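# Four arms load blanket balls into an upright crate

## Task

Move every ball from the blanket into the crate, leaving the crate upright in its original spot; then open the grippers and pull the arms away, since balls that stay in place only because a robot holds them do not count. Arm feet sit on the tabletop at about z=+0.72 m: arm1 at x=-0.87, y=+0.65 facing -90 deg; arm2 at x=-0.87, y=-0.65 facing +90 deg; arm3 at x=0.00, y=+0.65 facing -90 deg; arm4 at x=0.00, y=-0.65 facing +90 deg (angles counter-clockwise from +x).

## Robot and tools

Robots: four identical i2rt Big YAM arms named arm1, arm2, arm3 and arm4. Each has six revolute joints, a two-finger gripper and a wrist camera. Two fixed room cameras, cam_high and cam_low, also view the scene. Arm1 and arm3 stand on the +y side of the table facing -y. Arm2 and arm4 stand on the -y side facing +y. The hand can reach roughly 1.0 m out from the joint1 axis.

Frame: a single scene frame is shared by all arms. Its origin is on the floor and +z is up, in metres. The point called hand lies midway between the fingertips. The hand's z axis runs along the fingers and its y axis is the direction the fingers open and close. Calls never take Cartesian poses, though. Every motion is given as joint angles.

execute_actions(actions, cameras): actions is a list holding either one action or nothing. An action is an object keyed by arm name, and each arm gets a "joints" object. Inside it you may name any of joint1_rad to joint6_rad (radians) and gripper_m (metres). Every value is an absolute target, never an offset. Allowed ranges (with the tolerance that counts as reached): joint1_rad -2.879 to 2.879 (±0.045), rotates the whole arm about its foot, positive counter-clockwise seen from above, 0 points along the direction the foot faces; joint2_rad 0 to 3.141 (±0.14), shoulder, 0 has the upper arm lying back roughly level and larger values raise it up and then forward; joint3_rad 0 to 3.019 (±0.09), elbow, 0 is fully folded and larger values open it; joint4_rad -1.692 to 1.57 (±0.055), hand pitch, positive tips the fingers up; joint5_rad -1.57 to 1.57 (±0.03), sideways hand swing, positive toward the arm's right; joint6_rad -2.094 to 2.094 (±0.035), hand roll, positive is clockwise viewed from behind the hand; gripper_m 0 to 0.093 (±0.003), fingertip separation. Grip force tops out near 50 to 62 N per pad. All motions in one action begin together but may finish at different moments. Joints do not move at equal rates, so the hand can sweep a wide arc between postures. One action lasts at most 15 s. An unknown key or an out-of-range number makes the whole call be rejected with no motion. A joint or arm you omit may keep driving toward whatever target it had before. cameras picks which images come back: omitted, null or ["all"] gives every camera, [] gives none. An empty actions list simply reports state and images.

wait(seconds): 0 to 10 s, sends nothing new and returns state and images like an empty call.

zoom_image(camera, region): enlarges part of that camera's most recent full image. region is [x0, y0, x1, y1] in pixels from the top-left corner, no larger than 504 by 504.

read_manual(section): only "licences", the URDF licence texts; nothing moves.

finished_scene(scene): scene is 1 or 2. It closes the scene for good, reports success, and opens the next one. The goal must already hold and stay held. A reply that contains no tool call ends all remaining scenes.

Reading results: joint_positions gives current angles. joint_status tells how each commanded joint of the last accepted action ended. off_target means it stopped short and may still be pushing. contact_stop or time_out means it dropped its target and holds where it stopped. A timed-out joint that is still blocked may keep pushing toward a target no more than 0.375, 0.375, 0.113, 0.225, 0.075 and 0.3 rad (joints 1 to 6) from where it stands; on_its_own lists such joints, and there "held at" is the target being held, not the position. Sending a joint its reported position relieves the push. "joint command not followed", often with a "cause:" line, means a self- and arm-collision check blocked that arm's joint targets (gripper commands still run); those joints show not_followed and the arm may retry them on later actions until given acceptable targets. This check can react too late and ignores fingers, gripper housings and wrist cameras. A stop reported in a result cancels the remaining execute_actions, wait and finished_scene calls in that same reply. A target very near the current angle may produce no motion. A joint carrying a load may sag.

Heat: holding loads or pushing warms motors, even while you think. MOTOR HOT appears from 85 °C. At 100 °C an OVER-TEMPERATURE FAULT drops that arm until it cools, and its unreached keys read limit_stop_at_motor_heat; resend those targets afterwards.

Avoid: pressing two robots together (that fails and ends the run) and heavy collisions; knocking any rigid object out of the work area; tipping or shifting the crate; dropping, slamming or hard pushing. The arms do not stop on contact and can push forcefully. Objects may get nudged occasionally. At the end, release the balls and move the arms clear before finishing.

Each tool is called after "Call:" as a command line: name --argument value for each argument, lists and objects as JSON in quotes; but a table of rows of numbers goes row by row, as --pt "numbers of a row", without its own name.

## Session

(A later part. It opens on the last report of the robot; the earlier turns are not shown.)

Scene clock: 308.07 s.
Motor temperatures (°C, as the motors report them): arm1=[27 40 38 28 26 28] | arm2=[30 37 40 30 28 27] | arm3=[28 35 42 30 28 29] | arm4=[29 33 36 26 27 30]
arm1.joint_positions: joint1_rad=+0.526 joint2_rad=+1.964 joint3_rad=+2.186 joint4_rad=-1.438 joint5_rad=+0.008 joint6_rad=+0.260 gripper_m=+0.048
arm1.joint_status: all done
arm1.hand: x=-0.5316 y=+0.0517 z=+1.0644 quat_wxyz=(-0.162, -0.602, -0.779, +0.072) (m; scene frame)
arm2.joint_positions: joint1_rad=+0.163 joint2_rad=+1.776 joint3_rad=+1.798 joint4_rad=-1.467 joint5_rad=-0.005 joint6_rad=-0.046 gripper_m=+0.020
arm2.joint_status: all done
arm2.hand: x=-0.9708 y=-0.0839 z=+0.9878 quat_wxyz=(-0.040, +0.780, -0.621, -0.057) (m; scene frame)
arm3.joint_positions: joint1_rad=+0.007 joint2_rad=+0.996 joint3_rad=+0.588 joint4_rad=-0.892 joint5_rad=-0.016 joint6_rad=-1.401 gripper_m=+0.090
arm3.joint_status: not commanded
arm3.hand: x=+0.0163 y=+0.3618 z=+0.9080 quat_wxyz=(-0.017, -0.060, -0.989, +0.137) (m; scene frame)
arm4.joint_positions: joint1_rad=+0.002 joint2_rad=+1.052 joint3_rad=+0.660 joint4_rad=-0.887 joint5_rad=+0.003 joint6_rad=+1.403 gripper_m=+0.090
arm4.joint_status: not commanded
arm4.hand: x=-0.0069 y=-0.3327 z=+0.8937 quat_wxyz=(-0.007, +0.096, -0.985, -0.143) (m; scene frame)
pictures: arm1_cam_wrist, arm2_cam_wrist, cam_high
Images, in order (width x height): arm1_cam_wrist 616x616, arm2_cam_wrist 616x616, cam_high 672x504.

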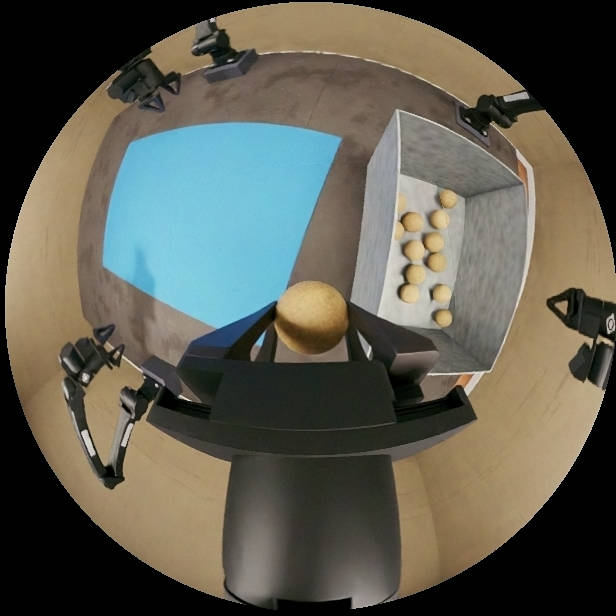

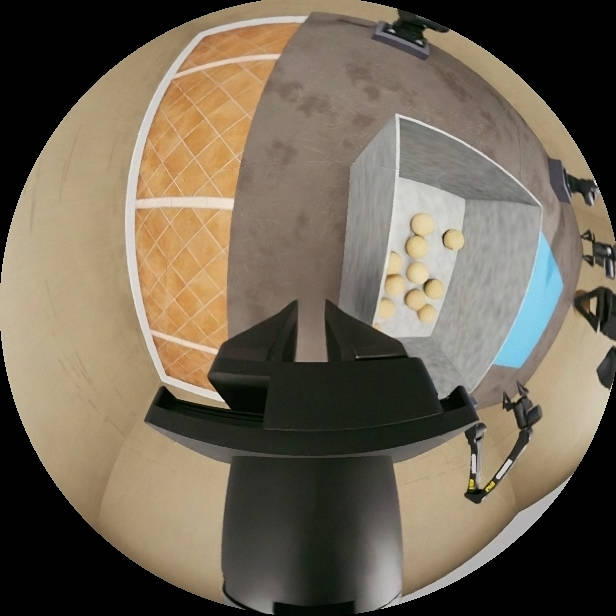

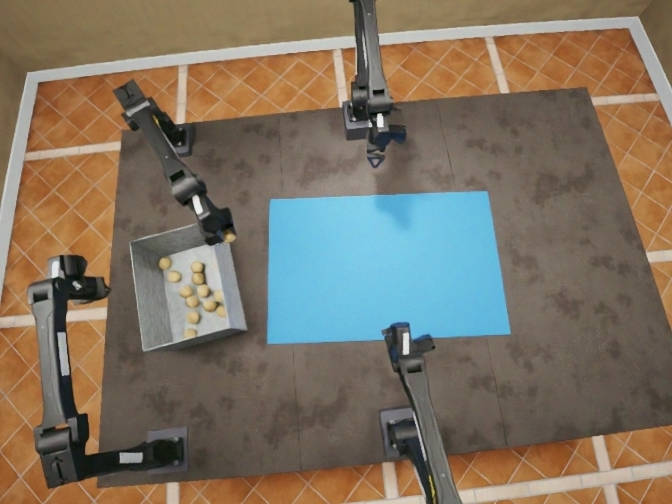

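Call:
execute_actions --actions '[{"arm1":{"joints":{"joint1_rad":0.345,"joint3_rad":2.13,"joint4_rad":-1.67,"joint6_rad":0.222}},"arm2":{"joints":{"joint1_rad":0.147,"joint2_rad":2.03,"joint3_rad":1.626,"joint4_rad":-1.142}}}]' --cameras '["arm1_cam_wrist","arm2_cam_wrist","cam_high"]'

Scene clock: 313.20 s.
Motor temperatures (°C, as the motors report them): arm1=[27 40 38 28 26 28] | arm2=[30 37 41 30 28 27] | arm3=[28 35 42 30 28 29] | arm4=[29 33 36 26 27 30]
arm1.joint_positions: joint1_rad=+0.351 joint2_rad=+1.965 joint3_rad=+2.124 joint4_rad=-1.658 joint5_rad=+0.009 joint6_rad=+0.232 gripper_m=+0.048
arm1.joint_status: all done
arm1.hand: x=-0.6628 y=+0.0609 z=+1.0258 quat_wxyz=(-0.030, -0.667, -0.744, +0.022) (m; scene frame)
arm2.joint_positions: joint1_rad=+0.155 joint2_rad=+2.039 joint3_rad=+1.603 joint4_rad=-1.152 joint5_rad=-0.005 joint6_rad=-0.046 gripper_m=+0.020
arm2.joint_status: all done
arm2.hand: x=-0.9717 y=-0.0641 z=+0.7668 quat_wxyz=(+0.007, +0.780, -0.626, -0.003) (m; scene frame)
arm3.joint_positions: joint1_rad=+0.007 joint2_rad=+0.996 joint3_rad=+0.588 joint4_rad=-0.892 joint5_rad=-0.016 joint6_rad=-1.401 gripper_m=+0.090
arm3.joint_status: not commanded
arm3.hand: x=+0.0163 y=+0.3618 z=+0.9080 quat_wxyz=(-0.017, -0.060, -0.989, +0.137) (m; scene frame)
arm4.joint_positions: joint1_rad=+0.002 joint2_rad=+1.052 joint3_rad=+0.660 joint4_rad=-0.887 joint5_rad=+0.003 joint6_rad=+1.403 gripper_m=+0.090
arm4.joint_status: not commanded
arm4.hand: x=-0.0069 y=-0.3327 z=+0.8937 quat_wxyz=(-0.007, +0.096, -0.985, -0.143) (m; scene frame)
pictures: arm1_cam_wrist, arm2_cam_wrist, cam_high
Images, in order (width x height): arm1_cam_wrist 616x616, arm2_cam_wrist 616x616, cam_high 672x504.

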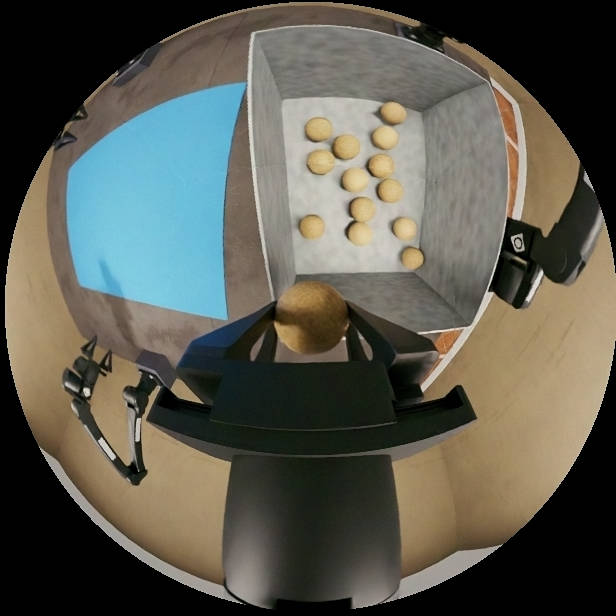

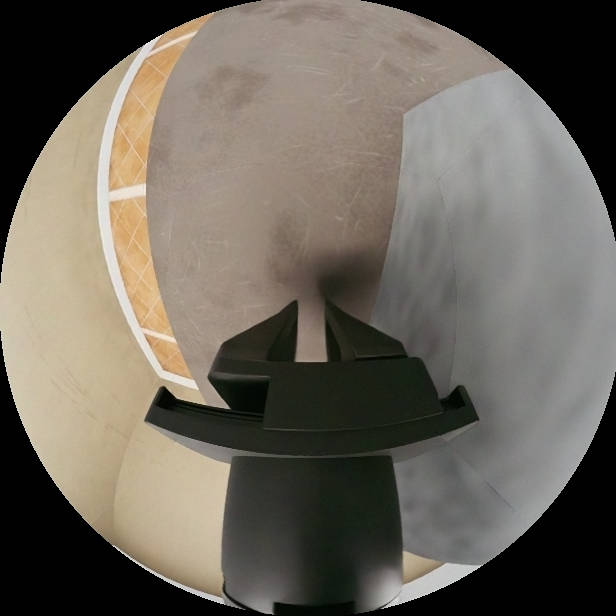

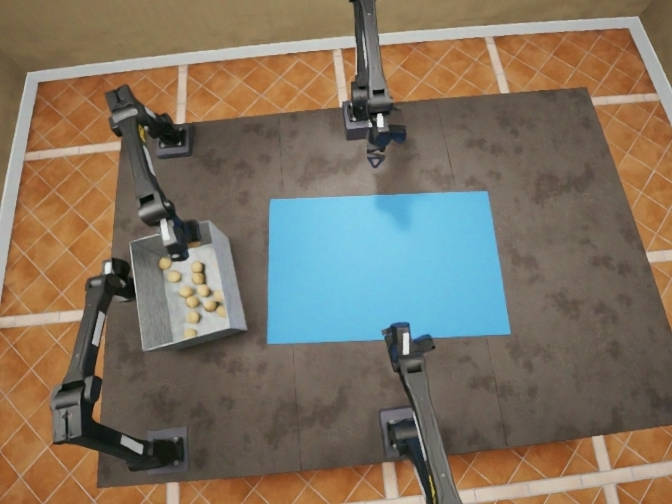

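Call:
zoom_image --camera "arm2_cam_wrist" --region '[280, 90, 532, 342]'

Region (280, 90, 532, 342) of arm2_cam_wrist's 616x616 image, scaled by 2.000, with more detail than that image has.

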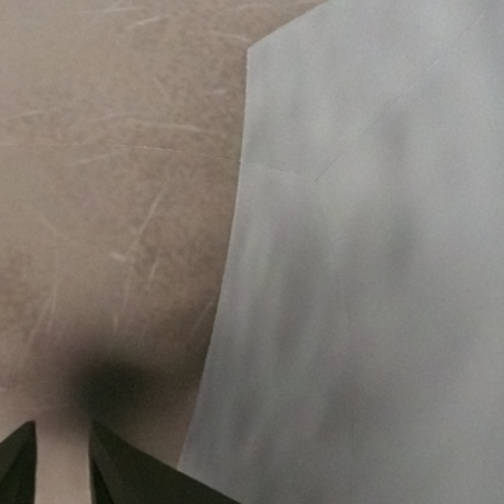

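Call:
zoom_image --camera "arm1_cam_wrist" --region '[260, 160, 440, 340]'

Region (260, 160, 440, 340) of arm1_cam_wrist's 616x616 image, scaled by 2.800, with more detail than that image has.

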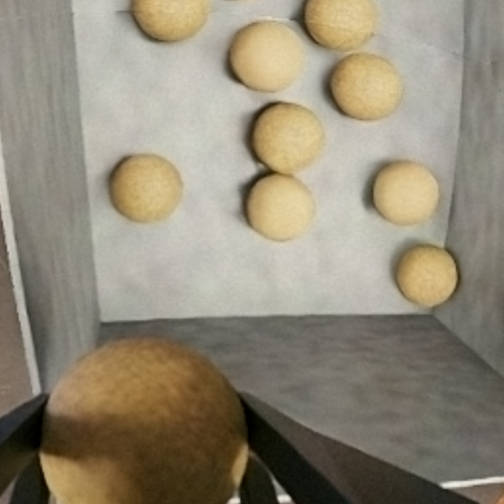

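Call:
execute_actions --actions '[{"arm1":{"joints":{"joint1_rad":0.286,"joint2_rad":2.066,"joint3_rad":1.594,"joint4_rad":-1.124,"joint6_rad":0.115}},"arm2":{"joints":{"joint1_rad":0.118}}}]' --cameras '["arm1_cam_wrist","arm2_cam_wrist","cam_high"]'

Scene clock: 318.03 s.
Motor temperatures (°C, as the motors report them): arm1=[27 39 38 28 26 28] | arm2=[30 38 41 30 28 27] | arm3=[28 34 42 30 28 29] | arm4=[29 33 36 26 27 30]
arm1.joint_positions: joint1_rad=+0.281 joint2_rad=+2.071 joint3_rad=+1.587 joint4_rad=-1.137 joint5_rad=+0.009 joint6_rad=+0.126 gripper_m=+0.048
arm1.joint_status: all done
arm1.hand: x=-0.7139 y=+0.0823 z=+0.7633 quat_wxyz=(+0.023, -0.653, -0.757, -0.010) (m; scene frame)
arm2.joint_positions: joint1_rad=+0.129 joint2_rad=+2.039 joint3_rad=+1.603 joint4_rad=-1.152 joint5_rad=-0.007 joint6_rad=-0.044 gripper_m=+0.020
arm2.joint_status: all done
arm2.hand: x=-0.9564 y=-0.0616 z=+0.7666 quat_wxyz=(+0.008, +0.771, -0.637, -0.004) (m; scene frame)
arm3.joint_positions: joint1_rad=+0.007 joint2_rad=+0.996 joint3_rad=+0.588 joint4_rad=-0.892 joint5_rad=-0.016 joint6_rad=-1.401 gripper_m=+0.090
arm3.joint_status: not commanded
arm3.hand: x=+0.0163 y=+0.3618 z=+0.9080 quat_wxyz=(-0.017, -0.060, -0.989, +0.137) (m; scene frame)
arm4.joint_positions: joint1_rad=+0.002 joint2_rad=+1.052 joint3_rad=+0.660 joint4_rad=-0.887 joint5_rad=+0.003 joint6_rad=+1.403 gripper_m=+0.090
arm4.joint_status: not commanded
arm4.hand: x=-0.0069 y=-0.3327 z=+0.8937 quat_wxyz=(-0.007, +0.096, -0.985, -0.143) (m; scene frame)
pictures: arm1_cam_wrist, arm2_cam_wrist, cam_high
Images, in order (width x height): arm1_cam_wrist 616x616, arm2_cam_wrist 616x616, cam_high 672x504.

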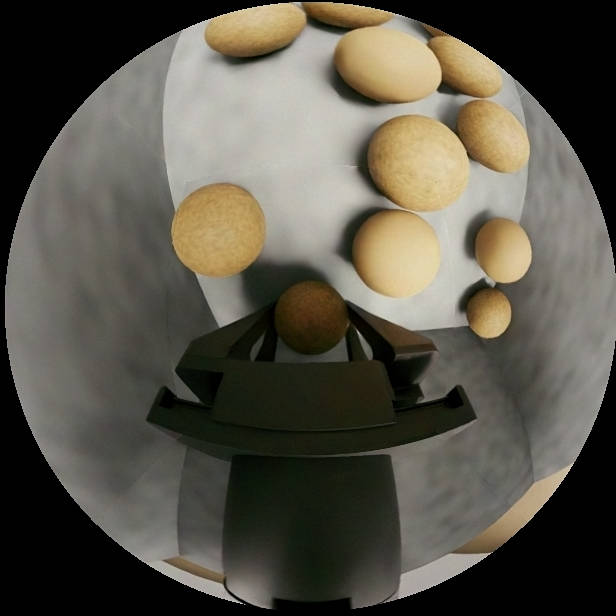

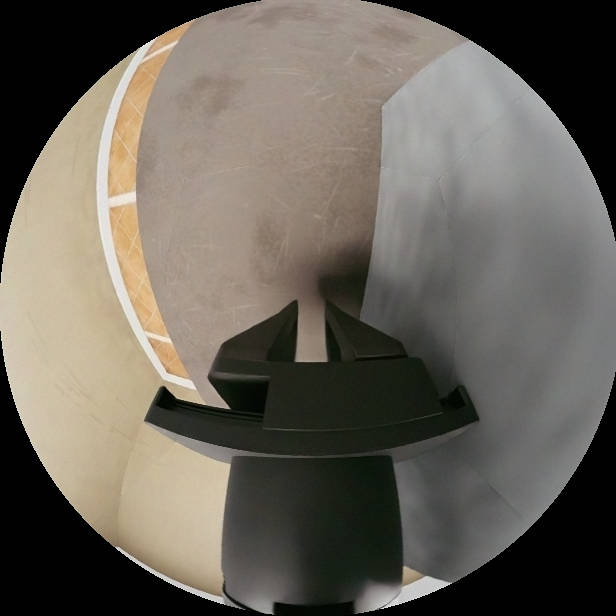

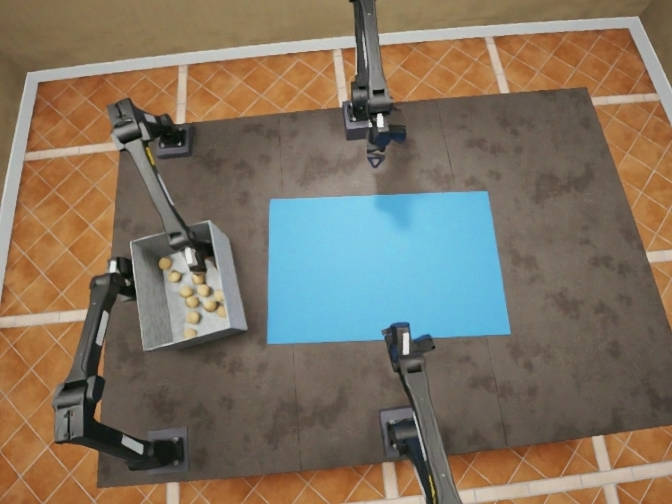

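Call:
zoom_image --camera "cam_high" --region '[90, 200, 258, 368]'

Call:
zoom_image --camera "arm2_cam_wrist" --region '[280, 90, 532, 342]'

Region (90, 200, 258, 368) of cam_high's 672x504 image, scaled by 3.000, with more detail than that image has.

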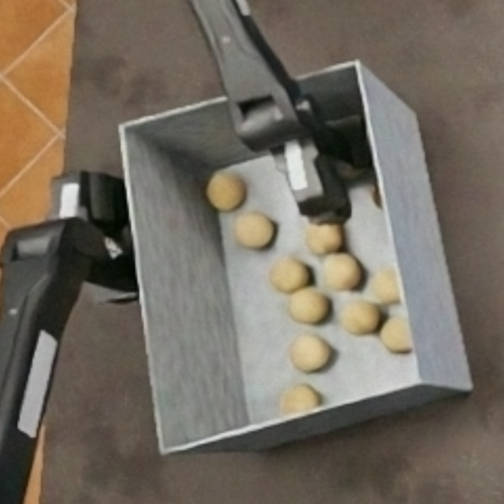

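Region (280, 90, 532, 342) of arm2_cam_wrist's 616x616 image, scaled by 2.000, with more detail than that image has.

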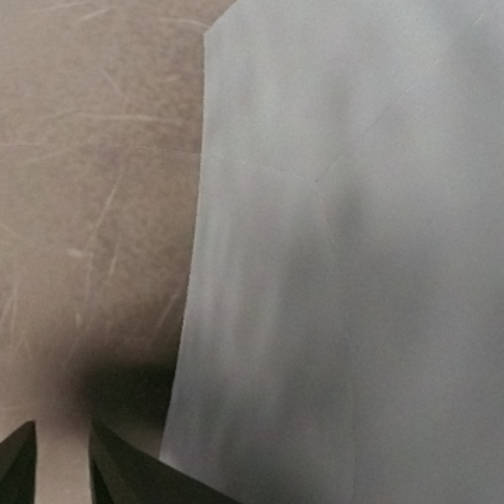

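Call:
execute_actions --actions '[{"arm1":{"joints":{"joint2_rad":1.70,"joint3_rad":1.90,"joint4_rad":-1.55,"gripper_m":0.064}},"arm2":{"joints":{"joint1_rad":0.061}}}]' --cameras '["arm1_cam_wrist","arm2_cam_wrist","cam_high"]'

Scene clock: 321.77 s.
Motor temperatures (°C, as the motors report them): arm1=[27 39 38 28 26 28] | arm2=[30 38 41 30 28 27] | arm3=[28 34 42 30 28 29] | arm4=[29 33 36 26 27 30]
arm1.joint_positions: joint1_rad=+0.281 joint2_rad=+1.694 joint3_rad=+1.893 joint4_rad=-1.538 joint5_rad=+0.009 joint6_rad=+0.125 gripper_m=+0.064
arm1.joint_status: all done
arm1.hand: x=-0.7198 y=+0.1039 z=+1.0901 quat_wxyz=(-0.094, -0.649, -0.752, +0.068) (m; scene frame)
arm2.joint_positions: joint1_rad=+0.093 joint2_rad=+2.039 joint3_rad=+1.603 joint4_rad=-1.150 joint5_rad=-0.009 joint6_rad=-0.043 gripper_m=+0.020
arm2.joint_status: all done
arm2.hand: x=-0.9359 y=-0.0585 z=+0.7664 quat_wxyz=(+0.009, +0.759, -0.651, -0.005) (m; scene frame)
arm3.joint_positions: joint1_rad=+0.007 joint2_rad=+0.996 joint3_rad=+0.588 joint4_rad=-0.892 joint5_rad=-0.016 joint6_rad=-1.401 gripper_m=+0.090
arm3.joint_status: not commanded
arm3.hand: x=+0.0163 y=+0.3618 z=+0.9080 quat_wxyz=(-0.017, -0.060, -0.989, +0.137) (m; scene frame)
arm4.joint_positions: joint1_rad=+0.002 joint2_rad=+1.052 joint3_rad=+0.660 joint4_rad=-0.887 joint5_rad=+0.003 joint6_rad=+1.403 gripper_m=+0.090
arm4.joint_status: not commanded
arm4.hand: x=-0.0069 y=-0.3327 z=+0.8937 quat_wxyz=(-0.007, +0.096, -0.985, -0.143) (m; scene frame)
pictures: arm1_cam_wrist, arm2_cam_wrist, cam_high
Images, in order (width x height): arm1_cam_wrist 616x616, arm2_cam_wrist 616x616, cam_high 672x504.

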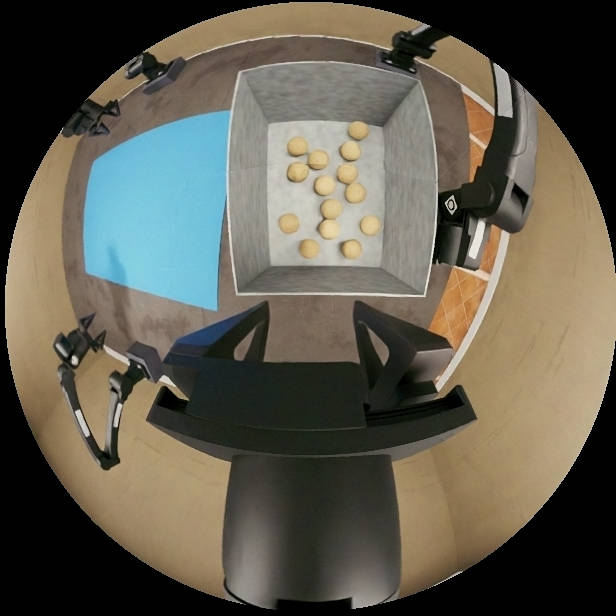

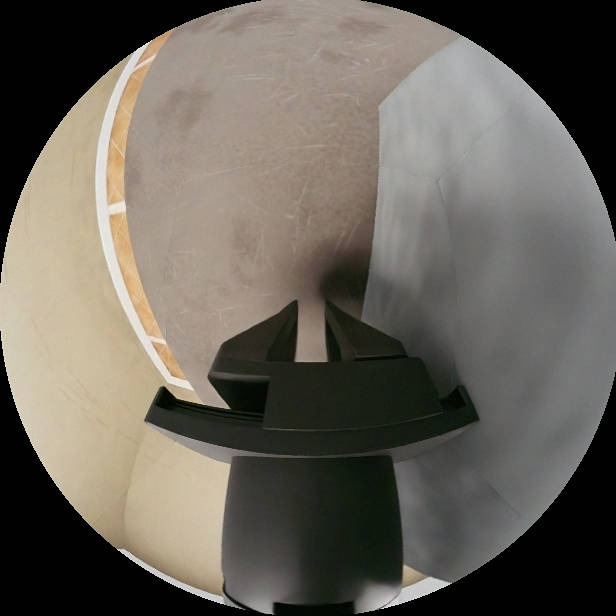

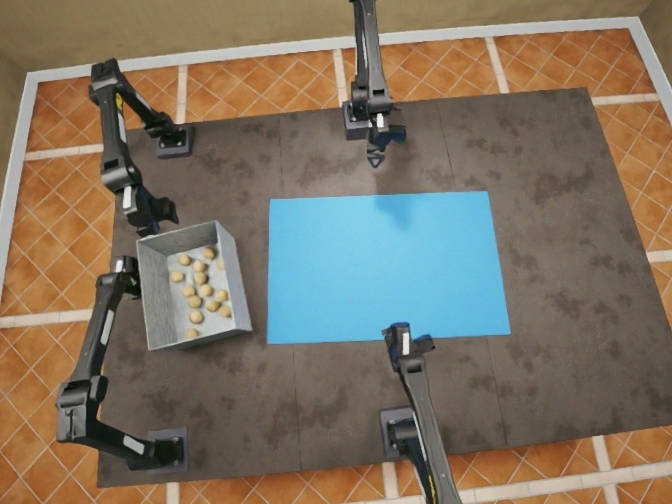

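Call:
zoom_image --camera "cam_high" --region '[100, 200, 268, 368]'

Region (100, 200, 268, 368) of cam_high's 672x504 image, scaled by 3.000, with more detail than that image has.

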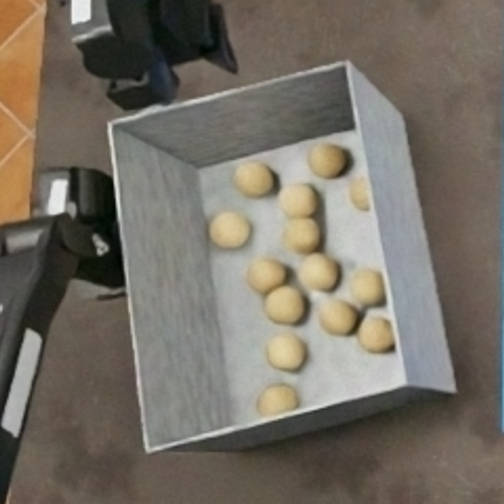

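Call:
execute_actions --actions '[{"arm1":{"joints":{"joint1_rad":0.5,"joint2_rad":1.36,"joint3_rad":1.62}},"arm2":{"joints":{"joint1_rad":0.050,"joint2_rad":2.10,"joint3_rad":1.83,"joint4_rad":-0.82}}}]' --cameras '["arm2_cam_wrist","cam_high"]'

Call:
zoom_image --camera "cam_high" --region '[100, 200, 268, 368]'

Scene clock: 328.27 s.
Motor temperatures (°C, as the motors report them): arm1=[27 39 38 28 26 28] | arm2=[30 38 41 30 28 27] | arm3=[28 34 43 30 28 29] | arm4=[29 33 36 26 27 30]
arm1.joint_positions: joint1_rad=+0.501 joint2_rad=+1.338 joint3_rad=+1.621 joint4_rad=-1.540 joint5_rad=+0.007 joint6_rad=+0.123 gripper_m=+0.064
arm1.joint_status: all done
arm1.hand: x=-0.6624 y=+0.2589 z=+1.1437 quat_wxyz=(-0.138, -0.559, -0.814, +0.076) (m; scene frame)
arm2.joint_positions: joint1_rad=+0.077 joint2_rad=+2.119 joint3_rad=+1.766 joint4_rad=-0.838 joint5_rad=-0.009 joint6_rad=-0.038 gripper_m=+0.020
arm2.joint_status: all done
arm2.hand: x=-0.9383 y=+0.0727 z=+0.7952 quat_wxyz=(-0.126, +0.738, -0.647, -0.148) (m; scene frame)
arm3.joint_positions: joint1_rad=+0.007 joint2_rad=+0.996 joint3_rad=+0.588 joint4_rad=-0.892 joint5_rad=-0.016 joint6_rad=-1.401 gripper_m=+0.090
arm3.joint_status: not commanded
arm3.hand: x=+0.0163 y=+0.3618 z=+0.9080 quat_wxyz=(-0.017, -0.060, -0.989, +0.137) (m; scene frame)
arm4.joint_positions: joint1_rad=+0.002 joint2_rad=+1.052 joint3_rad=+0.660 joint4_rad=-0.887 joint5_rad=+0.003 joint6_rad=+1.403 gripper_m=+0.090
arm4.joint_status: not commanded
arm4.hand: x=-0.0069 y=-0.3327 z=+0.8937 quat_wxyz=(-0.007, +0.096, -0.985, -0.143) (m; scene frame)
pictures: arm2_cam_wrist, cam_high
Images, in order (width x height): arm2_cam_wrist 616x616, cam_high 672x504.

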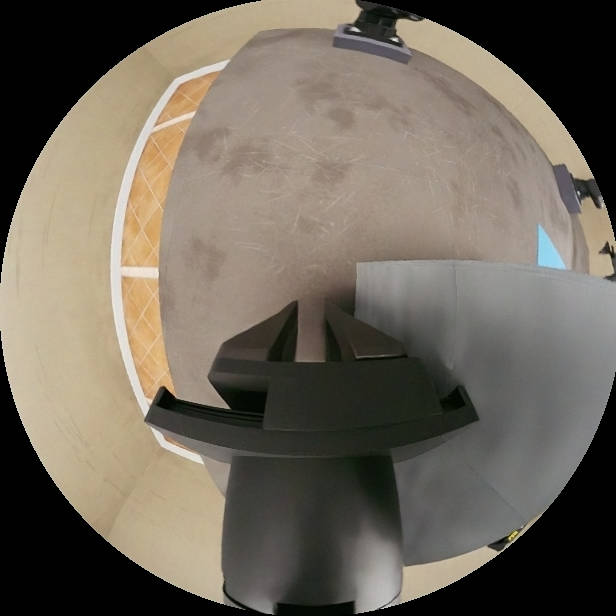

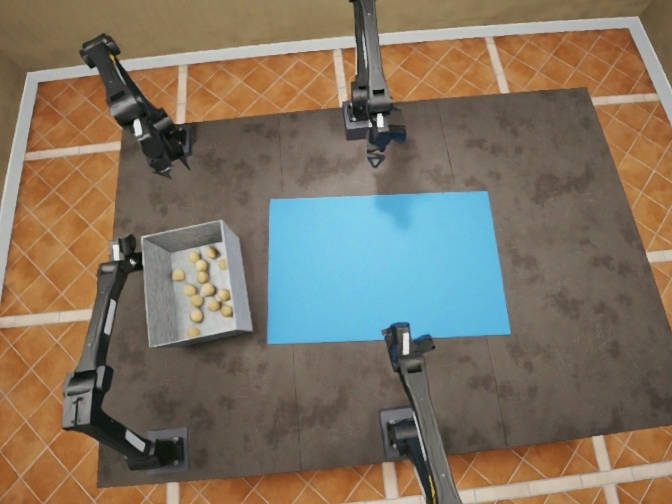

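Region (100, 200, 268, 368) of cam_high's 672x504 image, scaled by 3.000, with more detail than that image has.

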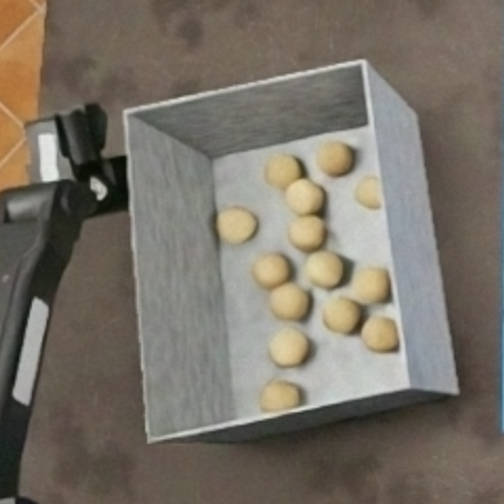

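Call:
execute_actions --actions '[{"arm1":{"joints":{"joint2_rad":1.1,"joint3_rad":1.4}},"arm2":{"joints":{"joint1_rad":0.40,"joint2_rad":1.85,"joint3_rad":1.62,"gripper_m":0.045}}}]' --cameras '["cam_high","cam_low"]'

Call:
zoom_image --camera "cam_high" --region '[100, 200, 268, 368]'

Scene clock: 330.40 s.
Motor temperatures (°C, as the motors report them): arm1=[27 38 38 28 26 28] | arm2=[30 39 41 30 28 27] | arm3=[28 34 43 30 28 29] | arm4=[29 33 36 26 27 30]
arm1.joint_positions: joint1_rad=+0.501 joint2_rad=+1.081 joint3_rad=+1.399 joint4_rad=-1.541 joint5_rad=+0.007 joint6_rad=+0.123 gripper_m=+0.064
arm1.joint_status: all done
arm1.hand: x=-0.7061 y=+0.3407 z=+1.1408 quat_wxyz=(-0.152, -0.558, -0.812, +0.083) (m; scene frame)
arm2.joint_positions: joint1_rad=+0.391 joint2_rad=+1.846 joint3_rad=+1.625 joint4_rad=-0.831 joint5_rad=-0.006 joint6_rad=-0.038 gripper_m=+0.045
arm2.joint_status: all done
arm2.hand: x=-1.1399 y=-0.0235 z=+0.9183 quat_wxyz=(-0.144, +0.816, -0.515, -0.221) (m; scene frame)
arm3.joint_positions: joint1_rad=+0.007 joint2_rad=+0.996 joint3_rad=+0.588 joint4_rad=-0.892 joint5_rad=-0.016 joint6_rad=-1.401 gripper_m=+0.090
arm3.joint_status: not commanded
arm3.hand: x=+0.0163 y=+0.3618 z=+0.9080 quat_wxyz=(-0.017, -0.060, -0.989, +0.137) (m; scene frame)
arm4.joint_positions: joint1_rad=+0.002 joint2_rad=+1.052 joint3_rad=+0.660 joint4_rad=-0.887 joint5_rad=+0.003 joint6_rad=+1.403 gripper_m=+0.090
arm4.joint_status: not commanded
arm4.hand: x=-0.0069 y=-0.3327 z=+0.8937 quat_wxyz=(-0.007, +0.096, -0.985, -0.143) (m; scene frame)
pictures: cam_high, cam_low
Images, in order (width x height): cam_high 672x504, cam_low 672x504.

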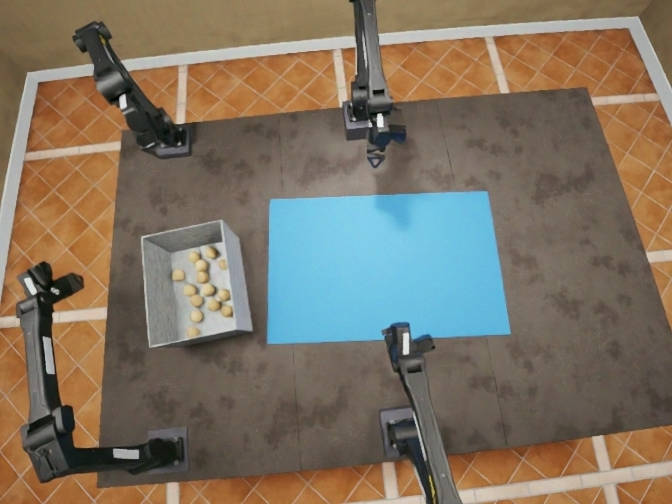

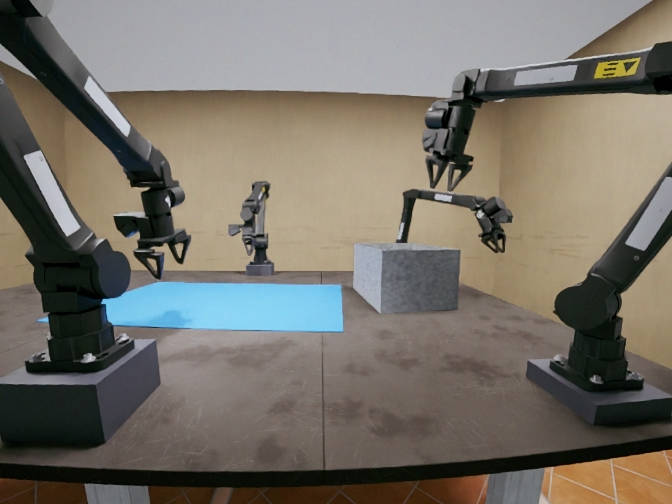

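Region (100, 200, 268, 368) of cam_high's 672x504 image, scaled by 3.000, with more detail than that image has.

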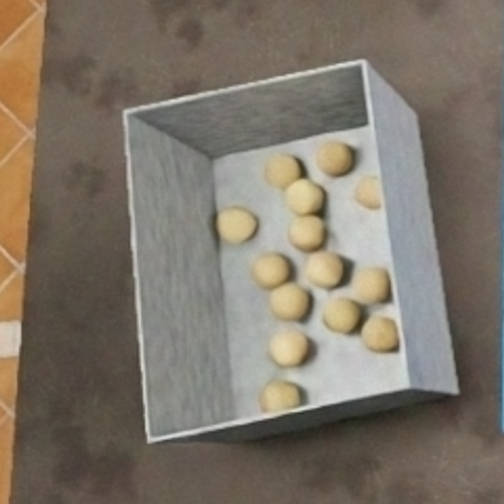

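All 14 balls are in the crate, the crate is back at its start pose, and the arms are clear.

Call:
finished_scene --scene 1

The scene is finished: the task was done.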